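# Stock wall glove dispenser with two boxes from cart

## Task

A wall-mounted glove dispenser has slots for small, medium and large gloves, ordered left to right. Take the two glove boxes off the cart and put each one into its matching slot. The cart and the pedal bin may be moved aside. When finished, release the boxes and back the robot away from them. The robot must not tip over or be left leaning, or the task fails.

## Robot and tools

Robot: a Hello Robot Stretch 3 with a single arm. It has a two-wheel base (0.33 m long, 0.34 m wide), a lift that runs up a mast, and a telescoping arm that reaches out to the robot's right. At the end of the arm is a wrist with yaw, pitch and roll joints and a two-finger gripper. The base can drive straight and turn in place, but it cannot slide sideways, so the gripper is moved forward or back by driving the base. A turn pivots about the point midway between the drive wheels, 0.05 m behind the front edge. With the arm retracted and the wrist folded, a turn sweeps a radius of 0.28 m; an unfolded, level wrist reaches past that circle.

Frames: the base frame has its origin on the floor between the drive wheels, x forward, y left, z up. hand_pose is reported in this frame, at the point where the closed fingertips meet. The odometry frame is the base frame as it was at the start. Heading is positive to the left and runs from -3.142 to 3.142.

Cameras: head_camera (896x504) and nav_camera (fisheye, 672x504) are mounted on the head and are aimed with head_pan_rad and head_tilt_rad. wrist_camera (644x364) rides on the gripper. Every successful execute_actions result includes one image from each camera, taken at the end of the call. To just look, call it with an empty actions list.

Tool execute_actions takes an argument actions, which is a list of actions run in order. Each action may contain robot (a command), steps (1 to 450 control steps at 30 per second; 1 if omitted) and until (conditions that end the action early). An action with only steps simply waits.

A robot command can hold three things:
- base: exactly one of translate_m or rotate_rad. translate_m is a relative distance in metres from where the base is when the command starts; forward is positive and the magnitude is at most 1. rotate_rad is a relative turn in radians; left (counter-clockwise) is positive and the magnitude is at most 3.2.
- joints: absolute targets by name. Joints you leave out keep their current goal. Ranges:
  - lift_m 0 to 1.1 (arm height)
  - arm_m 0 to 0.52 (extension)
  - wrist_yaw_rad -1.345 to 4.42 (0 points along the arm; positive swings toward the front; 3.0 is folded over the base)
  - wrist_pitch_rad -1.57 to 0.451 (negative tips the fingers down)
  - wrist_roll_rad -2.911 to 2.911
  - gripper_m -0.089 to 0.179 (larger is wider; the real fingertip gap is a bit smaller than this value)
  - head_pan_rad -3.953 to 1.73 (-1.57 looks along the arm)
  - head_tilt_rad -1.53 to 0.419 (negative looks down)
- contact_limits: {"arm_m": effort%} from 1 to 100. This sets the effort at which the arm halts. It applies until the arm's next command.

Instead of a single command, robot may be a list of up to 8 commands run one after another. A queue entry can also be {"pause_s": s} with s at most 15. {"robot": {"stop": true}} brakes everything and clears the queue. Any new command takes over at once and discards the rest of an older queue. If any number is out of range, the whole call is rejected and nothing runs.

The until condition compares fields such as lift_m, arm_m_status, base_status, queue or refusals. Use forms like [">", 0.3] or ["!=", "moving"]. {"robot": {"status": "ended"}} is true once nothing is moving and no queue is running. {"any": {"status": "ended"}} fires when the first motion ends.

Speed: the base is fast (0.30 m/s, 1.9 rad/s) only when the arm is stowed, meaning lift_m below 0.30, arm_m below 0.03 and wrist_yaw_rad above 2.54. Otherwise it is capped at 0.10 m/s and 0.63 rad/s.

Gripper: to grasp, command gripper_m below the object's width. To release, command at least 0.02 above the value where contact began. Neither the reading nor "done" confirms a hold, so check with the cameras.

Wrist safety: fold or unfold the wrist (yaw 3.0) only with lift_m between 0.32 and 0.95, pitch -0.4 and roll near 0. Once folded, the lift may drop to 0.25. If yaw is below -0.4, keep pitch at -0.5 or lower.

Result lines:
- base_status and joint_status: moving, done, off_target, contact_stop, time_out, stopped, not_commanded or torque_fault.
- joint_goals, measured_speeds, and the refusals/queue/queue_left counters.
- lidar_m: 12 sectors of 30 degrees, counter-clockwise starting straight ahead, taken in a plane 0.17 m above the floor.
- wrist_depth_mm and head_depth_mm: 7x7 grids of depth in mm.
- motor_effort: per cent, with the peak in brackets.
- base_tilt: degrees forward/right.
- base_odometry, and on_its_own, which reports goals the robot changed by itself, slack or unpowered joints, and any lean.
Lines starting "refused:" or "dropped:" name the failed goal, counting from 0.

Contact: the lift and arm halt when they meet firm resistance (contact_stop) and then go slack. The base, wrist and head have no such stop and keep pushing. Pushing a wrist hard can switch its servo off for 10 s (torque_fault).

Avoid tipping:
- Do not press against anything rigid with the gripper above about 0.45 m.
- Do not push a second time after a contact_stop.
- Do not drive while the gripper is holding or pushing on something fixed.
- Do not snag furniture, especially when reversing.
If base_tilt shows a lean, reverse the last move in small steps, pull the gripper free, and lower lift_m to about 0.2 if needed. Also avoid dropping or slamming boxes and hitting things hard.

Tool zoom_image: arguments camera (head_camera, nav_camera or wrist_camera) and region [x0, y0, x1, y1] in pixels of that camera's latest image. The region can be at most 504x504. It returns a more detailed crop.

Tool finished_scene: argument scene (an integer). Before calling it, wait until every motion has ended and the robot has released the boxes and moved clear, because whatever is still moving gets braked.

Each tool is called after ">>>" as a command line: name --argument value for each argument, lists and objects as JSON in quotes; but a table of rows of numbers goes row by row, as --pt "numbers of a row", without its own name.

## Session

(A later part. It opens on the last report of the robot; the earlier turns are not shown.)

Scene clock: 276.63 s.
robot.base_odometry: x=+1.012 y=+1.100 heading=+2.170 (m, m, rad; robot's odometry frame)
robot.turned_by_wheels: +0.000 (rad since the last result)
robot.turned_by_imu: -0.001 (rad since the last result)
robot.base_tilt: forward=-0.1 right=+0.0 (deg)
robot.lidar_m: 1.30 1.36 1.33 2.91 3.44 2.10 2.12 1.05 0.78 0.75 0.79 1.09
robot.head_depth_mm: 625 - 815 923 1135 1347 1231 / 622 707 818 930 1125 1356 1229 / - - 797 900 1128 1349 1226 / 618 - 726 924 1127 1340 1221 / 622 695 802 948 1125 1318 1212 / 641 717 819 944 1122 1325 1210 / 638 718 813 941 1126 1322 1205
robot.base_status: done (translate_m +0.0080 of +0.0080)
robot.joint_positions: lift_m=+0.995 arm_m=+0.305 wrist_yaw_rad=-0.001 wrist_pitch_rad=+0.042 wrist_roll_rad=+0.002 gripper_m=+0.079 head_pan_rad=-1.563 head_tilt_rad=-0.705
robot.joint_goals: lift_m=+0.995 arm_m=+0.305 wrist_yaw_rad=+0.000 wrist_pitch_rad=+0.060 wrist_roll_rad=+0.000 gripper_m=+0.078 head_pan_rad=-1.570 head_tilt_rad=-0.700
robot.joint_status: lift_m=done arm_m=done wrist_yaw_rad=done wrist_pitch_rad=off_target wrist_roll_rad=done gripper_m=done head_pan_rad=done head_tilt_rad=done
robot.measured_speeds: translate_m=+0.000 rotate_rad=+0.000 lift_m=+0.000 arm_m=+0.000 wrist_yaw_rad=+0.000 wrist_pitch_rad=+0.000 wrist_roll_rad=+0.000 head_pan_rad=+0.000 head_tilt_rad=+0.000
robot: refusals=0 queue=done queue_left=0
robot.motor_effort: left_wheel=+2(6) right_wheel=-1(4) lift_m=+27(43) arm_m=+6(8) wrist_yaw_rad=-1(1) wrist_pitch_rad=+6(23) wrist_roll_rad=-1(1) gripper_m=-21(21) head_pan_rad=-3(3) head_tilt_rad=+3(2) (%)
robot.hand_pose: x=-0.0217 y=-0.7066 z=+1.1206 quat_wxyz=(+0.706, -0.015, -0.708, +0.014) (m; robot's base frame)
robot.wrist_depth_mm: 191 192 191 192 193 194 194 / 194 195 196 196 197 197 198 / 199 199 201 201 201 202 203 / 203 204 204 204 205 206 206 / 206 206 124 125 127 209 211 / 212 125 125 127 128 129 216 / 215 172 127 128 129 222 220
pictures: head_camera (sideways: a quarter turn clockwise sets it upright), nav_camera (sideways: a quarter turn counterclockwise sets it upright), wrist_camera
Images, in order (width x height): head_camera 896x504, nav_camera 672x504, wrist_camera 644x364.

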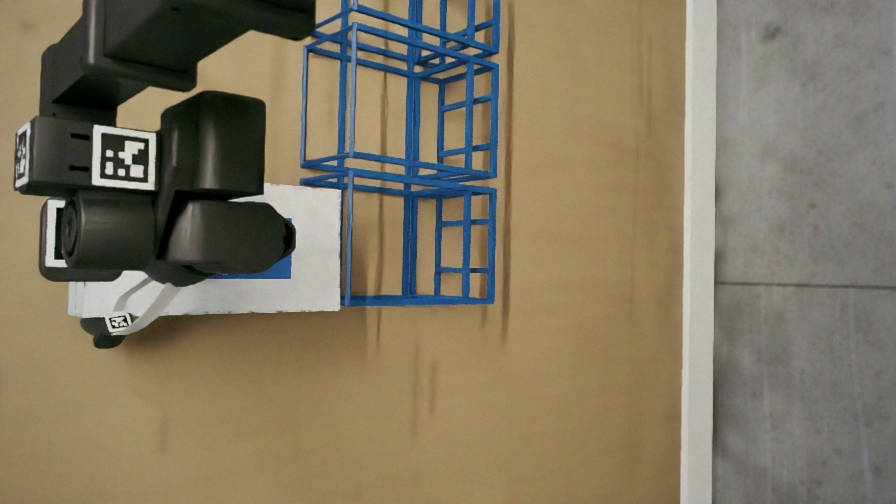

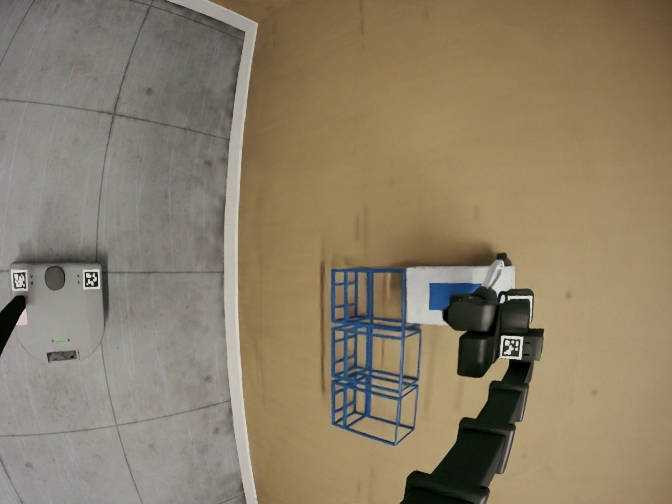

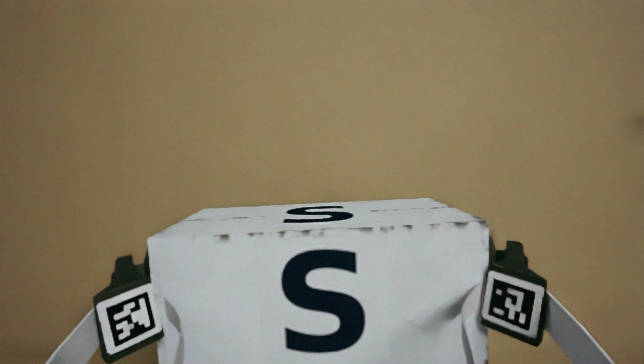

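>>> execute_actions --actions '[{"robot":[{"joints":{"lift_m":1.025}},{"base":{"translate_m":-0.015},"joints":{"arm_m":0.302}},{"joints":{"lift_m":0.97}}],"steps":450,"until":{"robot":{"status":"ended"}}}]'

Scene clock: 284.27 s.
robot.base_odometry: x=+1.021 y=+1.088 heading=+2.170 (m, m, rad; robot's odometry frame)
robot.turned_by_wheels: +0.000 (rad since the last result)
robot.turned_by_imu: -0.001 (rad since the last result)
robot.base_tilt: forward=-0.1 right=+0.0 (deg)
robot.lidar_m: 1.32 1.37 1.34 2.96 3.42 2.09 2.17 1.05 0.78 0.76 0.79 1.09
robot.head_depth_mm: 642 - - 931 1133 1354 1232 / 633 - 836 928 1129 1353 1234 / 631 - 829 914 1124 1344 1226 / 632 - 724 915 1121 1341 1219 / 640 694 783 926 1124 1327 1215 / 641 717 814 946 1126 1324 1210 / 639 714 816 944 1119 1320 1210
robot.base_status: done (translate_m -0.0150 of -0.0150)
robot.joint_positions: lift_m=+0.970 arm_m=+0.302 wrist_yaw_rad=-0.001 wrist_pitch_rad=-0.007 wrist_roll_rad=+0.002 gripper_m=+0.079 head_pan_rad=-1.563 head_tilt_rad=-0.705
robot.joint_goals: lift_m=+0.970 arm_m=+0.302 wrist_yaw_rad=+0.000 wrist_pitch_rad=+0.060 wrist_roll_rad=+0.000 gripper_m=+0.078 head_pan_rad=-1.570 head_tilt_rad=-0.700
robot.joint_status: lift_m=done arm_m=done wrist_yaw_rad=done wrist_pitch_rad=off_target wrist_roll_rad=done gripper_m=done head_pan_rad=done head_tilt_rad=done
robot.measured_speeds: translate_m=+0.000 rotate_rad=+0.000 lift_m=+0.000 arm_m=+0.000 wrist_yaw_rad=+0.000 wrist_pitch_rad=+0.000 wrist_roll_rad=+0.000 head_pan_rad=+0.000 head_tilt_rad=+0.000
robot: refusals=0 queue=done queue_left=0
robot.motor_effort: left_wheel=+2(3) right_wheel=-3(5) lift_m=+32(43) arm_m=-6(6) wrist_yaw_rad=-1(0) wrist_pitch_rad=+21(21) wrist_roll_rad=-1(1) gripper_m=-21(20) head_pan_rad=-4(3) head_tilt_rad=+3(3) (%)
robot.hand_pose: x=-0.0216 y=-0.7034 z=+1.0828 quat_wxyz=(+0.707, +0.003, -0.708, -0.003) (m; robot's base frame)
robot.wrist_depth_mm: 188 188 189 190 190 191 191 / 193 193 193 194 195 196 198 / 198 198 200 200 202 201 202 / 203 204 204 206 206 207 208 / 210 209 130 125 126 212 215 / 217 124 125 126 128 129 222 / 222 177 128 129 130 230 229
pictures: head_camera (sideways: a quarter turn clockwise sets it upright), nav_camera (sideways: a quarter turn counterclockwise sets it upright), wrist_camera
Images, in order (width x height): head_camera 896x504, nav_camera 672x504, wrist_camera 644x364.

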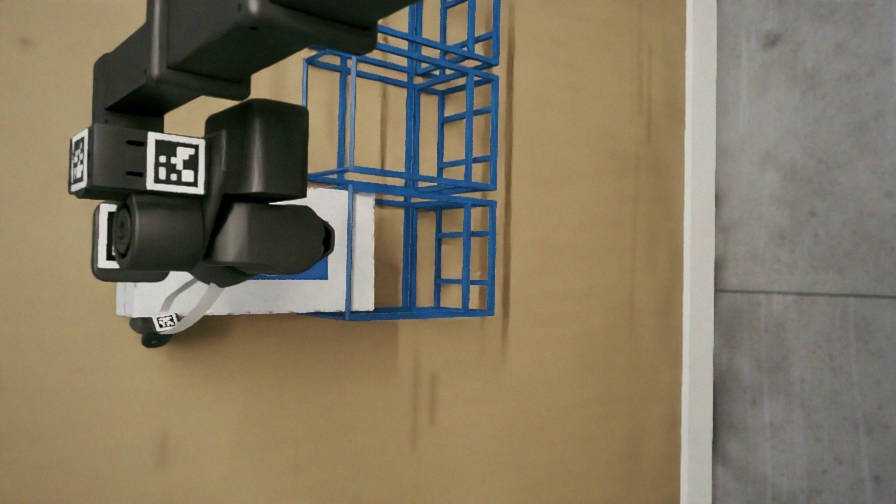

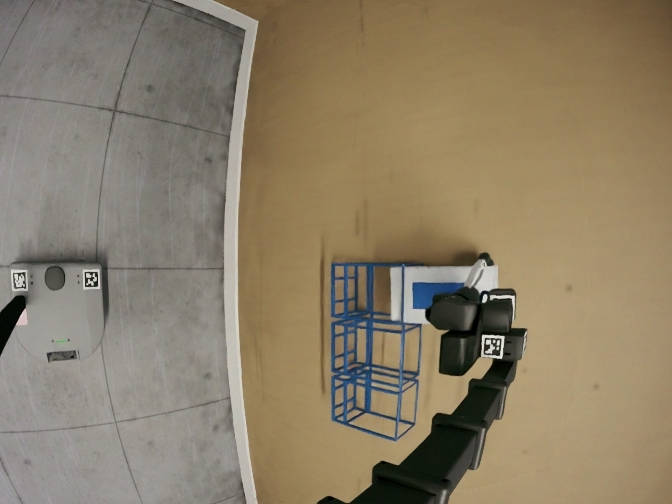

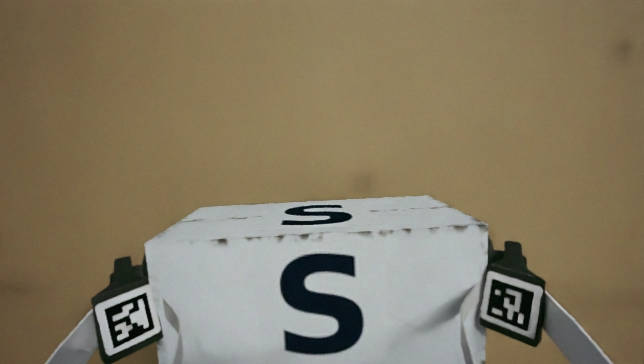

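>>> execute_actions --actions '[{"robot":[{"joints":{"lift_m":0.81}}],"steps":450,"until":{"robot":{"status":"ended"}}},{"robot":[{"joints":{"gripper_m":0.179}},{"joints":{"lift_m":0.86}},{"joints":{"arm_m":0,"wrist_pitch_rad":0}}],"steps":450,"until":{"robot":{"status":"ended"}}}]'

>>> execute_actions --actions '[{"robot":[{"base":{"rotate_rad":-0.44},"joints":{"lift_m":0.765}},{"base":{"translate_m":-1}},{"base":{"translate_m":-0.53}},{"base":{"rotate_rad":-1.13}}],"steps":450,"until":{"robot":{"status":"ended"}}},{"steps":450,"until":{"robot":{"status":"ended"}}}]'

Scene clock: 301.60 s.
robot.base_odometry: x=+1.021 y=+1.088 heading=+2.170 (m, m, rad; robot's odometry frame)
robot.turned_by_wheels: +0.000 (rad since the last result)
robot.turned_by_imu: -0.002 (rad since the last result)
robot.base_tilt: forward=-0.1 right=+0.0 (deg)
robot.lidar_m: 1.32 1.38 1.33 2.97 3.44 2.09 2.17 1.05 0.78 0.75 0.79 1.09
robot.head_depth_mm: 643 722 805 929 1130 - - / 640 721 817 927 1128 - - / 640 717 784 888 1070 - - / 643 719 732 813 1058 - - / 640 717 786 915 1125 1330 1211 / 641 716 814 925 1121 1321 1209 / 638 717 817 948 1123 1320 1207
robot.base_status: done (translate_m -0.0150 of -0.0150)
robot.joint_positions: lift_m=+0.860 arm_m=+0.000 wrist_yaw_rad=+0.001 wrist_pitch_rad=-0.017 wrist_roll_rad=+0.001 gripper_m=+0.179 head_pan_rad=-1.563 head_tilt_rad=-0.704
robot.joint_goals: lift_m=+0.860 arm_m=+0.000 wrist_yaw_rad=+0.000 wrist_pitch_rad=+0.000 wrist_roll_rad=+0.000 gripper_m=+0.179 head_pan_rad=-1.570 head_tilt_rad=-0.700
robot.joint_status: lift_m=done arm_m=done wrist_yaw_rad=done wrist_pitch_rad=done wrist_roll_rad=done gripper_m=done head_pan_rad=done head_tilt_rad=done
robot.measured_speeds: translate_m=+0.000 rotate_rad=+0.000 lift_m=+0.000 arm_m=+0.000 wrist_yaw_rad=+0.000 wrist_pitch_rad=+0.000 wrist_roll_rad=+0.000 head_pan_rad=+0.000 head_tilt_rad=+0.000
robot: refusals=0 queue=done queue_left=0
robot.motor_effort: left_wheel=+2(3) right_wheel=-3(4) lift_m=+36(37) arm_m=-6(4) wrist_yaw_rad=-1(1) wrist_pitch_rad=+5(23) wrist_roll_rad=-1(1) gripper_m=+0(90) head_pan_rad=-3(3) head_tilt_rad=+3(2) (%)
robot.hand_pose: x=-0.0213 y=-0.4012 z=+0.9701 quat_wxyz=(+0.707, +0.007, -0.707, -0.006) (m; robot's base frame)
robot.wrist_depth_mm: 472 473 478 479 475 483 485 / 485 494 495 489 492 494 494 / 497 513 499 505 510 516 509 / 511 523 521 517 523 524 526 / 529 526 537 429 531 537 544 / 546 552 555 445 551 549 564 / - 576 570 450 570 567 528
pictures: head_camera (sideways: a quarter turn clockwise sets it upright), nav_camera (sideways: a quarter turn counterclockwise sets it upright), wrist_camera
Images, in order (width x height): head_camera 896x504, nav_camera 672x504, wrist_camera 644x364.

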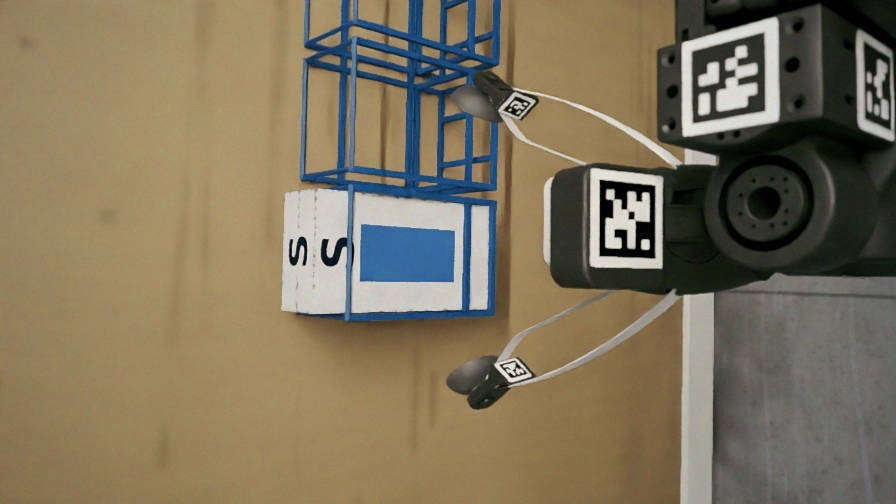

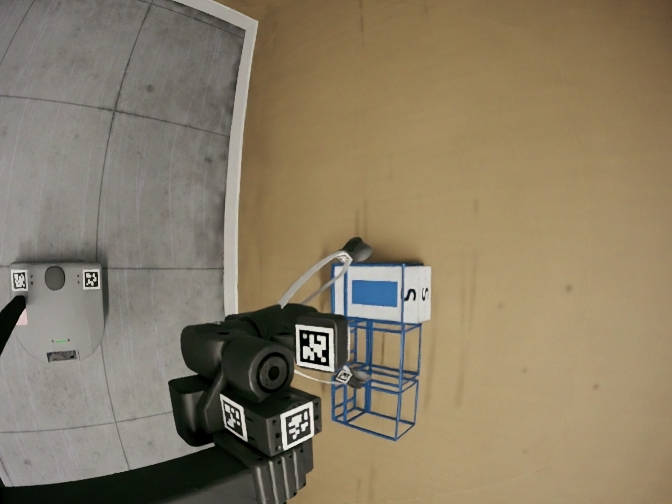

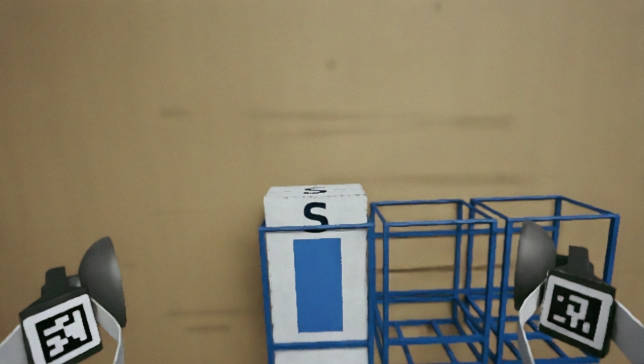

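Scene clock: 324.17 s.
robot.base_odometry: x=+1.263 y=-0.423 heading=+0.600 (m, m, rad; robot's odometry frame)
robot.turned_by_wheels: -1.570 (rad since the last result)
robot.turned_by_imu: -1.592 (rad since the last result)
robot.base_tilt: forward=-0.1 right=-0.1 (deg)
robot.lidar_m: 1.38 1.44 2.01 2.17 2.19 3.04 2.94 1.47 0.66 0.64 1.10 1.43
robot.head_depth_mm: 918 1030 1150 958 1521 1427 - / 915 1025 1126 984 1110 1328 - / 913 1025 1109 978 1121 1314 - / 915 1026 793 850 1139 - - / 915 1026 799 847 1142 1284 1224 / 912 1026 1166 1346 1534 1397 1210 / 910 1022 1164 1348 1552 1394 1208
robot.base_status: done (rotate_rad -1.1298 of -1.1300)
robot.joint_positions: lift_m=+0.765 arm_m=+0.000 wrist_yaw_rad=+0.001 wrist_pitch_rad=-0.018 wrist_roll_rad=+0.001 gripper_m=+0.179 head_pan_rad=-1.563 head_tilt_rad=-0.704
robot.joint_goals: lift_m=+0.765 arm_m=+0.000 wrist_yaw_rad=+0.000 wrist_pitch_rad=+0.000 wrist_roll_rad=+0.000 gripper_m=+0.179 head_pan_rad=-1.570 head_tilt_rad=-0.700
robot.joint_status: lift_m=done arm_m=done wrist_yaw_rad=done wrist_pitch_rad=done wrist_roll_rad=done gripper_m=done head_pan_rad=done head_tilt_rad=done
robot.measured_speeds: translate_m=+0.000 rotate_rad=+0.000 lift_m=+0.000 arm_m=+0.000 wrist_yaw_rad=+0.000 wrist_pitch_rad=+0.000 wrist_roll_rad=+0.000 head_pan_rad=+0.000 head_tilt_rad=+0.000
robot: refusals=0 queue=done queue_left=0
robot.motor_effort: left_wheel=+2(6) right_wheel=-3(6) lift_m=+29(34) arm_m=-6(6) wrist_yaw_rad=-1(2) wrist_pitch_rad=+6(6) wrist_roll_rad=-1(0) gripper_m=+0(1) head_pan_rad=-3(3) head_tilt_rad=+2(3) (%)
robot.hand_pose: x=-0.0213 y=-0.4012 z=+0.8753 quat_wxyz=(+0.707, +0.007, -0.707, -0.006) (m; robot's base frame)
robot.wrist_depth_mm: 757 766 768 777 783 785 780 / 769 789 806 798 797 802 801 / 812 818 810 818 822 829 819 / 843 821 818 456 854 866 865 / 869 857 861 472 777 885 887 / 897 877 492 471 439 437 895 / - 940 807 441 793 940 943
pictures: head_camera (sideways: a quarter turn clockwise sets it upright), nav_camera (sideways: a quarter turn counterclockwise sets it upright), wrist_camera
Images, in order (width x height): head_camera 896x504, nav_camera 672x504, wrist_camera 644x364.

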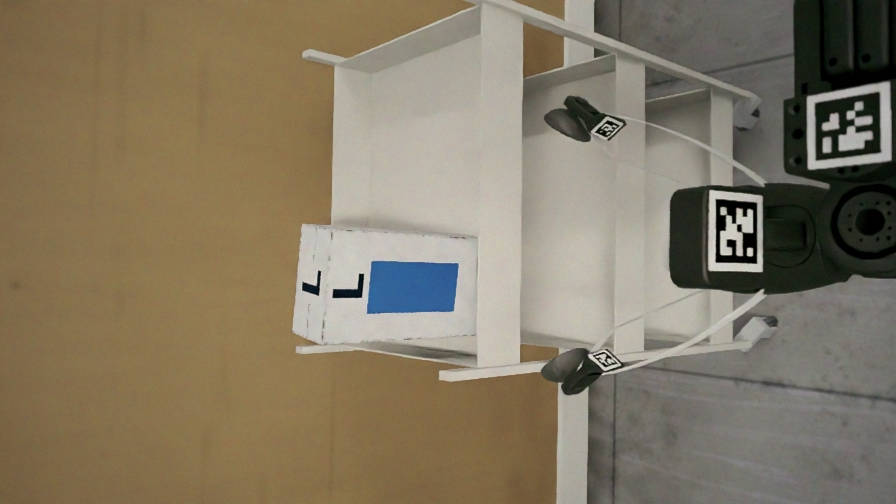

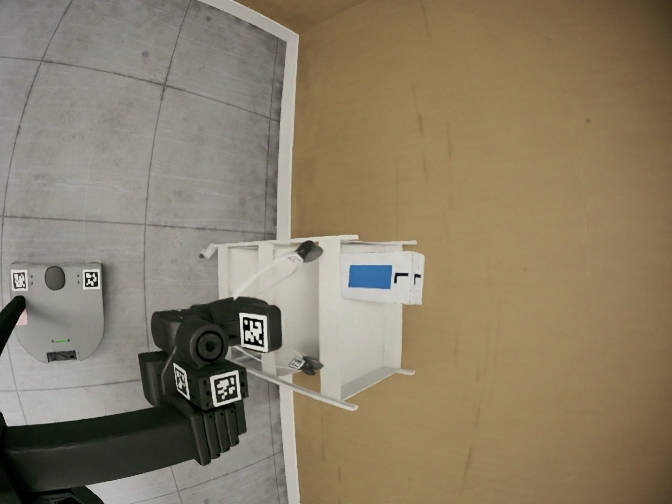

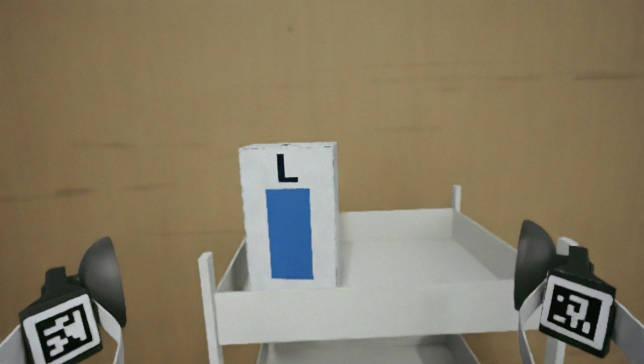

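>>> execute_actions --actions '[{"robot":{"base":{"translate_m":0.073},"joints":{"arm_m":0.24,"wrist_yaw_rad":-0.12}},"steps":450,"until":{"robot":{"status":"ended"}}}]'

Scene clock: 330.53 s.
robot.base_odometry: x=+1.324 y=-0.382 heading=+0.600 (m, m, rad; robot's odometry frame)
robot.turned_by_wheels: +0.000 (rad since the last result)
robot.turned_by_imu: -0.001 (rad since the last result)
robot.base_tilt: forward=-0.1 right=+0.0 (deg)
robot.lidar_m: 1.30 1.37 1.89 2.18 2.19 3.04 3.01 1.48 0.66 0.63 1.11 1.35
robot.head_depth_mm: 915 1028 1133 992 1137 - - / 920 1032 1117 1016 - 1324 1207 / 917 1026 801 853 - 1326 1225 / 919 1024 794 836 1084 1311 1219 / 915 1024 1148 1295 1529 1372 1214 / 916 1024 1162 1343 1562 1393 1210 / 916 1022 1171 1351 1552 1391 1200
robot.base_status: done (translate_m +0.0730 of +0.0730)
robot.joint_positions: lift_m=+0.765 arm_m=+0.240 wrist_yaw_rad=-0.119 wrist_pitch_rad=-0.018 wrist_roll_rad=+0.001 gripper_m=+0.179 head_pan_rad=-1.563 head_tilt_rad=-0.704
robot.joint_goals: lift_m=+0.765 arm_m=+0.240 wrist_yaw_rad=-0.120 wrist_pitch_rad=+0.000 wrist_roll_rad=+0.000 gripper_m=+0.179 head_pan_rad=-1.570 head_tilt_rad=-0.700
robot.joint_status: lift_m=done arm_m=done wrist_yaw_rad=done wrist_pitch_rad=done wrist_roll_rad=done gripper_m=done head_pan_rad=done head_tilt_rad=done
robot.measured_speeds: translate_m=+0.000 rotate_rad=+0.000 lift_m=+0.000 arm_m=+0.000 wrist_yaw_rad=+0.000 wrist_pitch_rad=+0.000 wrist_roll_rad=+0.000 head_pan_rad=+0.000 head_tilt_rad=+0.000
robot: refusals=0 queue=done queue_left=0
robot.motor_effort: left_wheel=+2(6) right_wheel=-3(4) lift_m=+29(29) arm_m=+6(5) wrist_yaw_rad=-2(4) wrist_pitch_rad=+6(6) wrist_roll_rad=-1(1) gripper_m=+0(0) head_pan_rad=-3(4) head_tilt_rad=+3(2) (%)
robot.hand_pose: x=-0.0518 y=-0.6385 z=+0.8753 quat_wxyz=(+0.705, -0.036, -0.706, -0.049) (m; robot's base frame)
robot.wrist_depth_mm: 495 508 524 545 563 591 608 / 508 527 541 564 582 606 627 / 525 531 562 582 596 613 646 / 536 549 249 213 610 642 668 / 548 561 220 216 219 650 692 / 558 594 226 223 227 548 719 / - 610 235 230 235 425 384
pictures: head_camera (sideways: a quarter turn clockwise sets it upright), nav_camera (sideways: a quarter turn counterclockwise sets it upright), wrist_camera
Images, in order (width x height): head_camera 896x504, nav_camera 672x504, wrist_camera 644x364.

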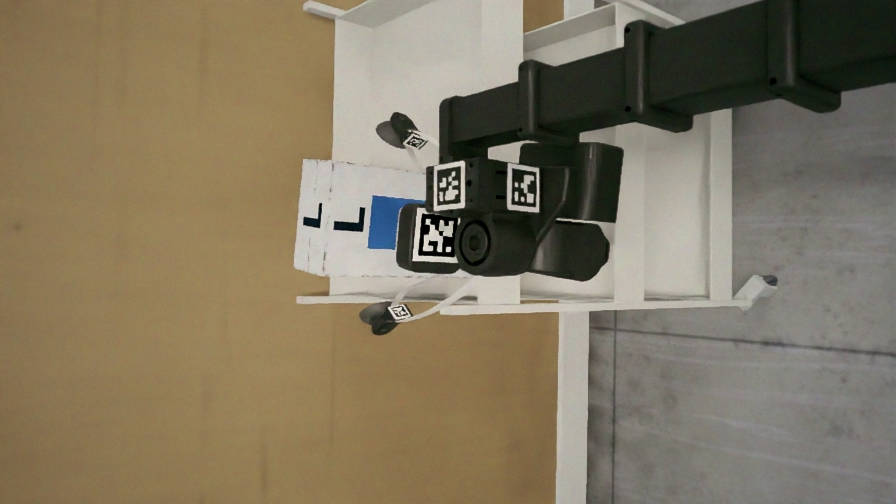

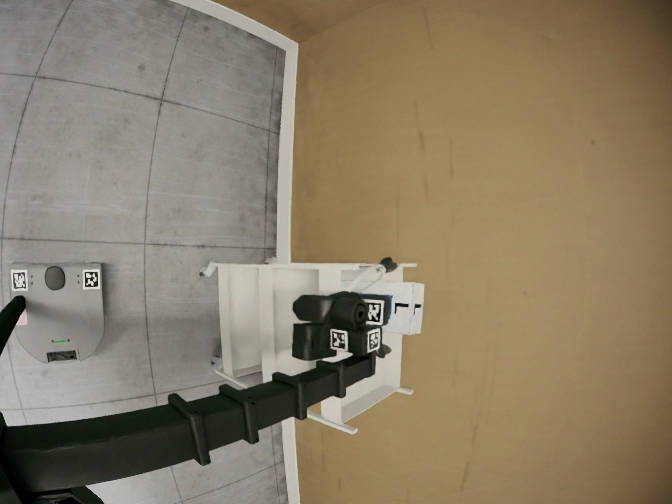

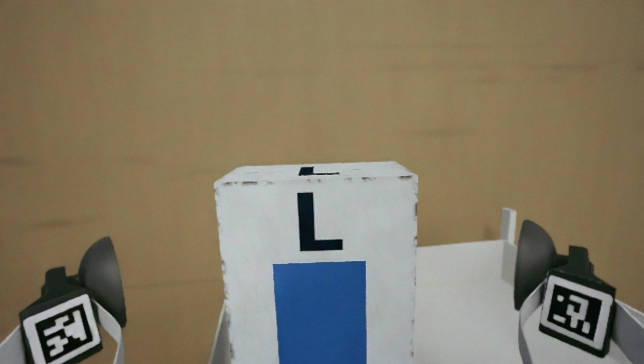

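>>> execute_actions --actions '[{"robot":[{"base":{"translate_m":-0.011},"joints":{"arm_m":0.332}},{"joints":{"gripper_m":0.075}},{"pause_s":0.4},{"joints":{"lift_m":1.03}},{"joints":{"arm_m":0,"wrist_yaw_rad":0}},{"base":{"rotate_rad":1.08}},{"base":{"translate_m":1}},{"base":{"translate_m":0.16}}],"steps":450,"until":{"robot":{"status":"ended"}}},{"steps":450,"until":{"robot":{"status":"ended"}}},{"robot":{"base":{"rotate_rad":0.47},"joints":{"arm_m":0.15,"wrist_pitch_rad":0.06}},"steps":450,"until":{"robot":{"status":"ended"}}}]'

Scene clock: 365.70 s.
robot.base_odometry: x=+1.188 y=+0.765 heading=+2.150 (m, m, rad; robot's odometry frame)
robot.turned_by_wheels: +1.550 (rad since the last result)
robot.turned_by_imu: +1.561 (rad since the last result)
robot.base_tilt: forward=-0.1 right=+0.0 (deg)
robot.lidar_m: 1.68 1.56 1.54 3.52 2.97 1.73 1.84 1.13 0.82 0.79 0.82 1.12
robot.head_depth_mm: - 754 - 1009 1206 1380 1245 / - - - 1011 1192 1370 1228 / 655 - - 998 1195 1369 1226 / 656 - - 996 1176 1368 1224 / 653 494 567 969 1185 1356 1219 / 670 754 837 943 1179 1352 1215 / 668 751 844 943 1170 1355 1207
robot.base_status: done (rotate_rad +0.4698 of +0.4700)
robot.joint_positions: lift_m=+1.030 arm_m=+0.150 wrist_yaw_rad=+0.000 wrist_pitch_rad=-0.012 wrist_roll_rad=+0.001 gripper_m=+0.079 head_pan_rad=-1.563 head_tilt_rad=-0.704
robot.joint_goals: lift_m=+1.030 arm_m=+0.150 wrist_yaw_rad=+0.000 wrist_pitch_rad=+0.060 wrist_roll_rad=+0.000 gripper_m=+0.078 head_pan_rad=-1.570 head_tilt_rad=-0.700
robot.joint_status: lift_m=done arm_m=done wrist_yaw_rad=done wrist_pitch_rad=off_target wrist_roll_rad=done gripper_m=done head_pan_rad=done head_tilt_rad=done
robot.measured_speeds: translate_m=+0.000 rotate_rad=+0.000 lift_m=+0.000 arm_m=+0.000 wrist_yaw_rad=+0.000 wrist_pitch_rad=+0.000 wrist_roll_rad=+0.000 head_pan_rad=+0.000 head_tilt_rad=+0.000
robot: refusals=0 queue=dropped queue_left=0
robot.motor_effort: left_wheel=-3(8) right_wheel=+2(7) lift_m=+40(41) arm_m=+6(11) wrist_yaw_rad=-1(5) wrist_pitch_rad=+23(25) wrist_roll_rad=-1(1) gripper_m=-21(99) head_pan_rad=-4(3) head_tilt_rad=+2(2) (%)
robot.hand_pose: x=-0.0214 y=-0.5505 z=+1.1412 quat_wxyz=(+0.707, +0.005, -0.707, -0.004) (m; robot's base frame)
robot.wrist_depth_mm: 360 363 366 367 370 373 384 / 369 375 378 377 387 388 391 / 381 385 388 394 395 399 402 / 394 397 399 403 404 412 418 / 403 404 121 122 122 420 429 / 423 123 123 124 125 125 443 / 430 128 127 127 128 451 459
pictures: head_camera (sideways: a quarter turn clockwise sets it upright), nav_camera (sideways: a quarter turn counterclockwise sets it upright), wrist_camera
Images, in order (width x height): head_camera 896x504, nav_camera 672x504, wrist_camera 644x364.

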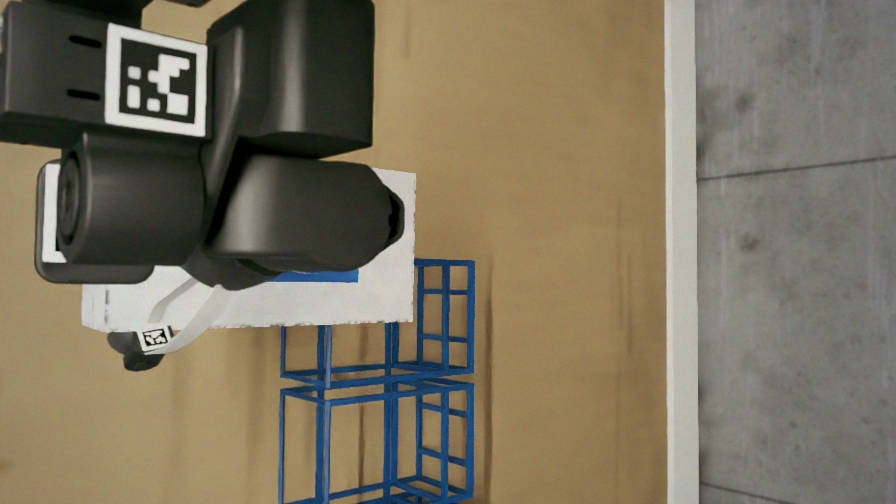

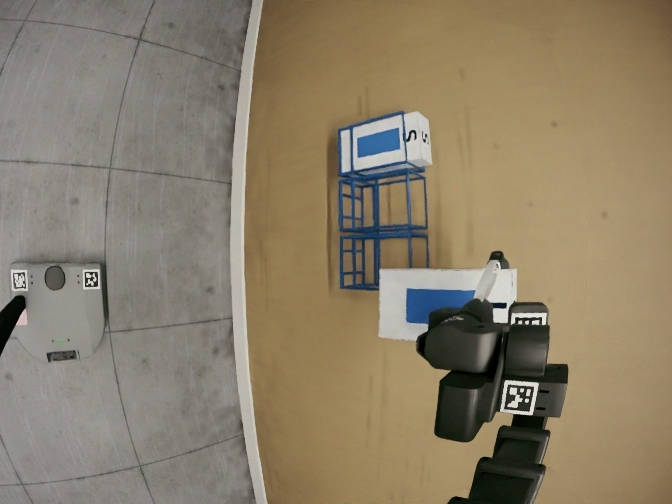

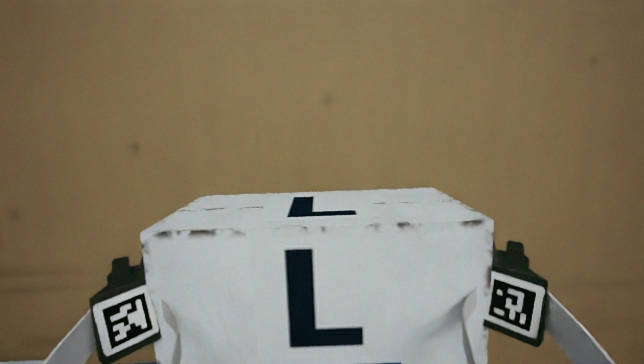

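>>> execute_actions --actions '[{"robot":[{"base":{"rotate_rad":-0.03}},{"base":{"translate_m":0.097},"joints":{"arm_m":0.33}}],"steps":450,"until":{"robot":{"status":"ended"}}}]'

Scene clock: 373.20 s.
robot.base_odometry: x=+1.137 y=+0.848 heading=+2.120 (m, m, rad; robot's odometry frame)
robot.turned_by_wheels: -0.030 (rad since the last result)
robot.turned_by_imu: -0.032 (rad since the last result)
robot.base_tilt: forward=-0.1 right=+0.0 (deg)
robot.lidar_m: 1.58 1.61 1.47 3.54 3.23 1.85 1.83 1.15 0.83 0.79 0.81 1.08
robot.head_depth_mm: - 777 877 1020 1215 1385 1235 / 685 775 871 1013 1207 1376 1227 / - 761 863 1001 1198 1367 1221 / - 676 858 953 1188 1360 1225 / 649 722 835 934 1173 1355 1217 / 666 746 846 958 1158 1335 1210 / 659 740 792 854 1147 1329 1202
robot.base_status: done (translate_m +0.0970 of +0.0970)
robot.joint_positions: lift_m=+1.030 arm_m=+0.330 wrist_yaw_rad=+0.000 wrist_pitch_rad=-0.012 wrist_roll_rad=+0.001 gripper_m=+0.079 head_pan_rad=-1.563 head_tilt_rad=-0.704
robot.joint_goals: lift_m=+1.030 arm_m=+0.330 wrist_yaw_rad=+0.000 wrist_pitch_rad=+0.060 wrist_roll_rad=+0.000 gripper_m=+0.078 head_pan_rad=-1.570 head_tilt_rad=-0.700
robot.joint_status: lift_m=done arm_m=done wrist_yaw_rad=done wrist_pitch_rad=off_target wrist_roll_rad=done gripper_m=done head_pan_rad=done head_tilt_rad=done
robot.measured_speeds: translate_m=+0.000 rotate_rad=+0.000 lift_m=+0.000 arm_m=+0.000 wrist_yaw_rad=+0.000 wrist_pitch_rad=+0.000 wrist_roll_rad=+0.000 head_pan_rad=+0.000 head_tilt_rad=+0.000
robot: refusals=0 queue=done queue_left=0
robot.motor_effort: left_wheel=-1(2) right_wheel=+0(3) lift_m=+40(40) arm_m=+6(6) wrist_yaw_rad=+0(1) wrist_pitch_rad=+22(22) wrist_roll_rad=-1(0) gripper_m=-21(22) head_pan_rad=-3(4) head_tilt_rad=+3(3) (%)
robot.hand_pose: x=-0.0214 y=-0.7305 z=+1.1413 quat_wxyz=(+0.707, +0.005, -0.707, -0.004) (m; robot's base frame)
robot.wrist_depth_mm: 187 190 194 196 200 204 208 / 193 195 199 203 206 210 213 / 198 202 204 209 211 215 218 / 204 207 210 211 216 223 227 / 209 212 122 122 122 227 236 / 217 123 123 123 124 125 242 / 221 128 127 127 128 246 251
pictures: head_camera (sideways: a quarter turn clockwise sets it upright), nav_camera (sideways: a quarter turn counterclockwise sets it upright), wrist_camera
Images, in order (width x height): head_camera 896x504, nav_camera 672x504, wrist_camera 644x364.

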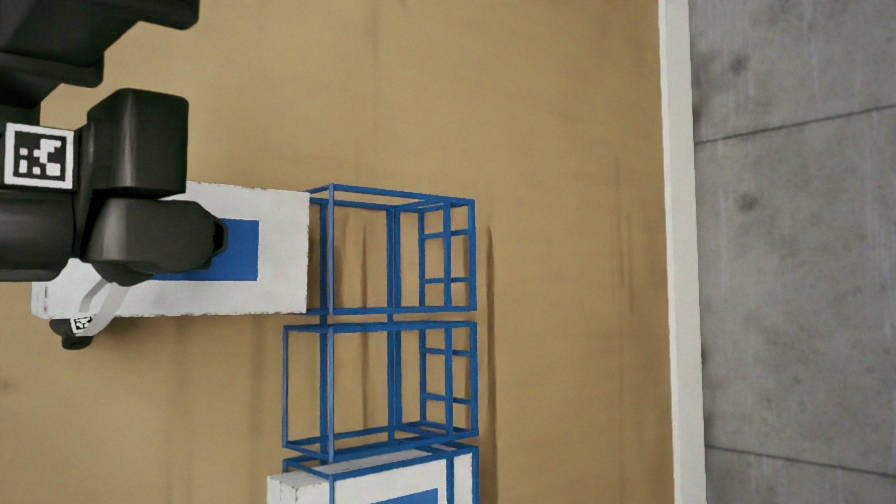

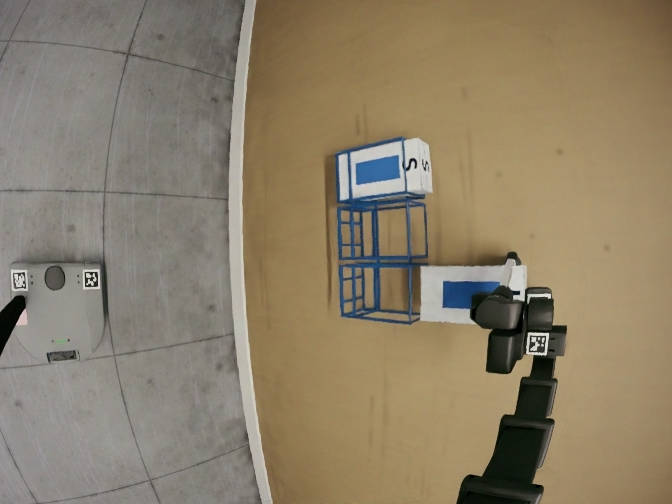

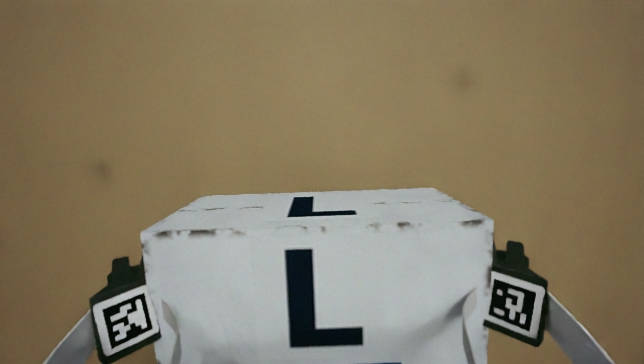

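>>> execute_actions --actions '[{"robot":[{"base":{"translate_m":-0.021},"joints":{"wrist_yaw_rad":0.065,"arm_m":0.335}}],"steps":450,"until":{"robot":{"status":"ended"}}},{"robot":{"joints":{"lift_m":0.97}},"steps":450,"until":{"robot":{"status":"ended"}}}]'

Scene clock: 380.27 s.
robot.base_odometry: x=+1.148 y=+0.830 heading=+2.120 (m, m, rad; robot's odometry frame)
robot.turned_by_wheels: +0.000 (rad since the last result)
robot.turned_by_imu: -0.001 (rad since the last result)
robot.base_tilt: forward=-0.1 right=+0.0 (deg)
robot.lidar_m: 1.60 1.61 1.48 3.54 3.18 1.84 1.81 1.15 0.83 0.79 0.81 1.09
robot.head_depth_mm: 683 - - 1019 1220 1387 1230 / 664 - 869 1012 1215 1384 1230 / 657 - 862 997 1193 1376 1219 / 657 - 760 970 1181 1377 1213 / 661 680 803 937 1175 1358 1216 / 665 744 846 955 1160 1344 1211 / 660 740 808 873 1150 1334 1206
robot.base_status: done (translate_m -0.0210 of -0.0210)
robot.joint_positions: lift_m=+0.970 arm_m=+0.335 wrist_yaw_rad=+0.066 wrist_pitch_rad=-0.010 wrist_roll_rad=+0.001 gripper_m=+0.079 head_pan_rad=-1.563 head_tilt_rad=-0.704
robot.joint_goals: lift_m=+0.970 arm_m=+0.335 wrist_yaw_rad=+0.065 wrist_pitch_rad=+0.060 wrist_roll_rad=+0.000 gripper_m=+0.078 head_pan_rad=-1.570 head_tilt_rad=-0.700
robot.joint_status: lift_m=done arm_m=done wrist_yaw_rad=done wrist_pitch_rad=off_target wrist_roll_rad=done gripper_m=done head_pan_rad=done head_tilt_rad=done
robot.measured_speeds: translate_m=+0.000 rotate_rad=+0.000 lift_m=+0.000 arm_m=+0.000 wrist_yaw_rad=+0.000 wrist_pitch_rad=+0.000 wrist_roll_rad=+0.000 head_pan_rad=+0.000 head_tilt_rad=+0.000
robot: refusals=0 queue=done queue_left=0
robot.motor_effort: left_wheel=+0(4) right_wheel=+0(6) lift_m=+33(39) arm_m=+6(6) wrist_yaw_rad=-1(5) wrist_pitch_rad=+22(22) wrist_roll_rad=-1(0) gripper_m=-21(21) head_pan_rad=-4(3) head_tilt_rad=+2(3) (%)
robot.hand_pose: x=-0.0046 y=-0.7350 z=+1.0820 quat_wxyz=(+0.707, +0.027, -0.707, +0.019) (m; robot's base frame)
robot.wrist_depth_mm: 192 193 193 192 192 192 191 / 197 198 198 197 199 198 197 / 203 204 204 204 203 203 204 / 210 210 207 207 206 210 210 / 215 213 122 122 122 213 216 / 223 123 124 124 124 125 223 / 227 128 127 127 127 232 230
pictures: head_camera (sideways: a quarter turn clockwise sets it upright), nav_camera (sideways: a quarter turn counterclockwise sets it upright), wrist_camera
Images, in order (width x height): head_camera 896x504, nav_camera 672x504, wrist_camera 644x364.

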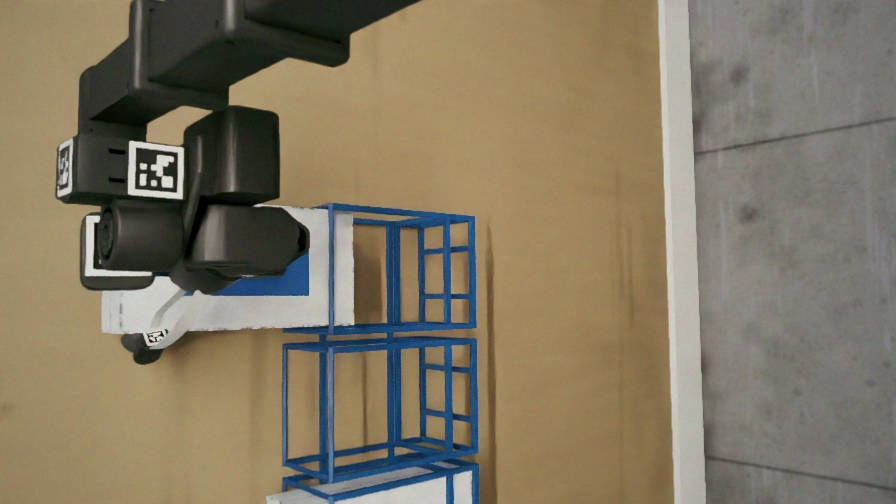

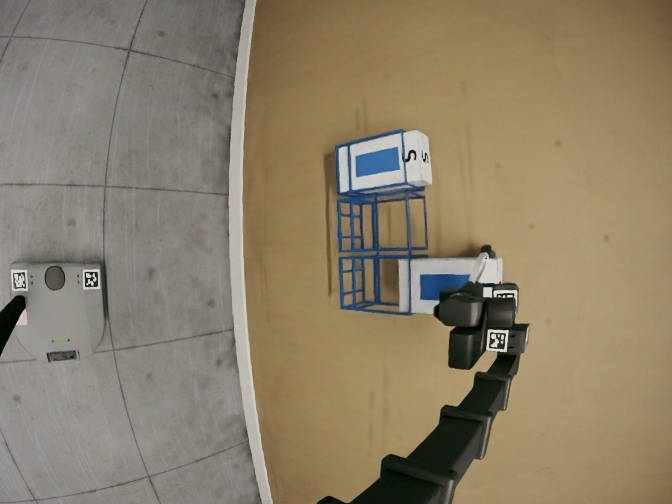

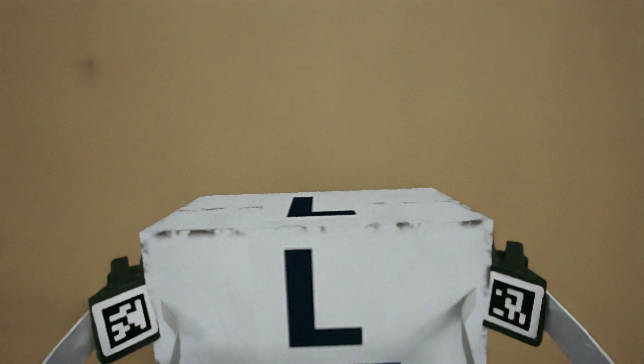

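>>> execute_actions --actions '[{"robot":[{"joints":{"lift_m":0.81}}],"steps":450,"until":{"robot":{"status":"ended"}}},{"robot":[{"joints":{"gripper_m":0.179}},{"joints":{"lift_m":0.86}},{"joints":{"arm_m":0,"wrist_pitch_rad":0}}],"steps":450,"until":{"robot":{"status":"ended"}}}]'

Scene clock: 392.63 s.
robot.base_odometry: x=+1.148 y=+0.830 heading=+2.120 (m, m, rad; robot's odometry frame)
robot.turned_by_wheels: +0.000 (rad since the last result)
robot.turned_by_imu: -0.002 (rad since the last result)
robot.base_tilt: forward=+0.0 right=+0.0 (deg)
robot.lidar_m: 1.60 1.60 1.48 3.52 3.18 1.83 1.80 1.16 0.83 0.79 0.81 1.08
robot.head_depth_mm: 684 771 879 1026 1221 - - / 680 766 870 990 1209 - - / 676 760 848 1001 1150 - - / 672 755 760 852 1107 - - / 668 752 785 898 1169 1349 1215 / 665 744 846 941 1169 1337 1209 / 662 740 808 876 1152 1339 1211
robot.base_status: done (translate_m -0.0210 of -0.0210)
robot.joint_positions: lift_m=+0.860 arm_m=+0.000 wrist_yaw_rad=+0.066 wrist_pitch_rad=-0.017 wrist_roll_rad=+0.002 gripper_m=+0.179 head_pan_rad=-1.563 head_tilt_rad=-0.704
robot.joint_goals: lift_m=+0.860 arm_m=+0.000 wrist_yaw_rad=+0.065 wrist_pitch_rad=+0.000 wrist_roll_rad=+0.000 gripper_m=+0.179 head_pan_rad=-1.570 head_tilt_rad=-0.700
robot.joint_status: lift_m=done arm_m=done wrist_yaw_rad=done wrist_pitch_rad=done wrist_roll_rad=done gripper_m=done head_pan_rad=done head_tilt_rad=done
robot.measured_speeds: translate_m=+0.000 rotate_rad=+0.000 lift_m=+0.000 arm_m=+0.000 wrist_yaw_rad=+0.000 wrist_pitch_rad=+0.000 wrist_roll_rad=+0.000 head_pan_rad=+0.000 head_tilt_rad=+0.000
robot: refusals=0 queue=done queue_left=0
robot.motor_effort: left_wheel=-1(1) right_wheel=+0(1) lift_m=+36(38) arm_m=-6(7) wrist_yaw_rad=-2(2) wrist_pitch_rad=+6(23) wrist_roll_rad=-1(1) gripper_m=+0(88) head_pan_rad=-4(4) head_tilt_rad=+3(2) (%)
robot.hand_pose: x=-0.0046 y=-0.4006 z=+0.9701 quat_wxyz=(+0.706, +0.030, -0.707, +0.017) (m; robot's base frame)
robot.wrist_depth_mm: 515 510 515 514 512 513 515 / 523 527 528 530 522 525 528 / 538 538 548 542 543 538 547 / 553 559 556 507 562 559 555 / 570 464 564 469 586 577 569 / 595 489 590 482 596 592 583 / - 499 603 496 611 619 619
pictures: head_camera (sideways: a quarter turn clockwise sets it upright), nav_camera (sideways: a quarter turn counterclockwise sets it upright), wrist_camera
Images, in order (width x height): head_camera 896x504, nav_camera 672x504, wrist_camera 644x364.

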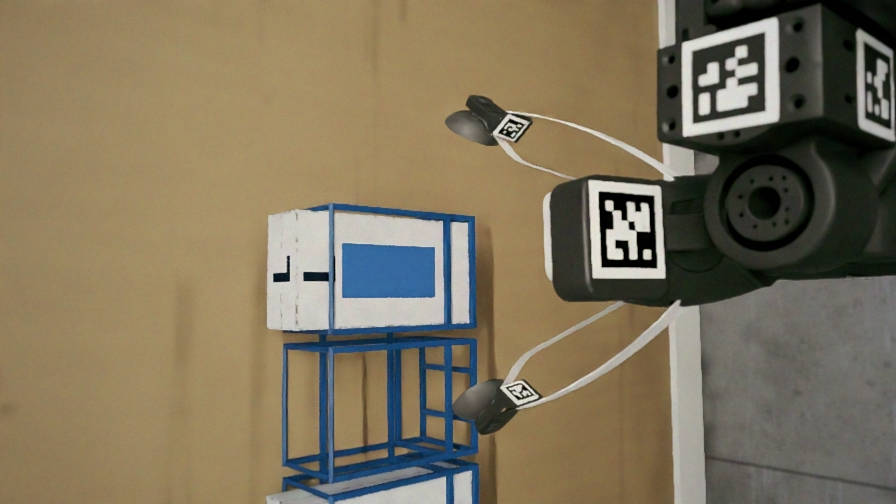

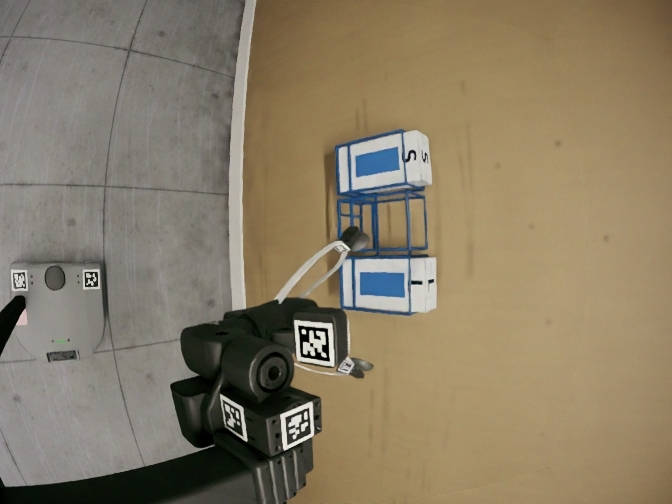

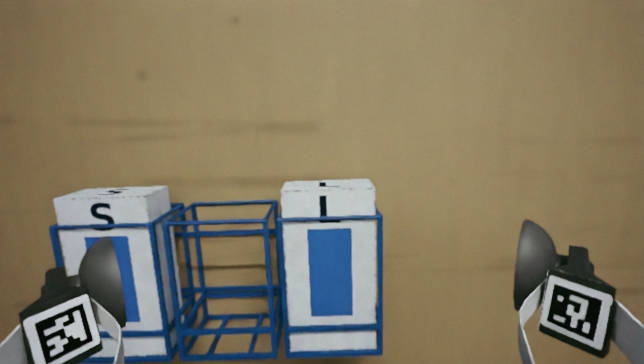

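>>> finished_scene --scene 1

The scene is finished: the task was done.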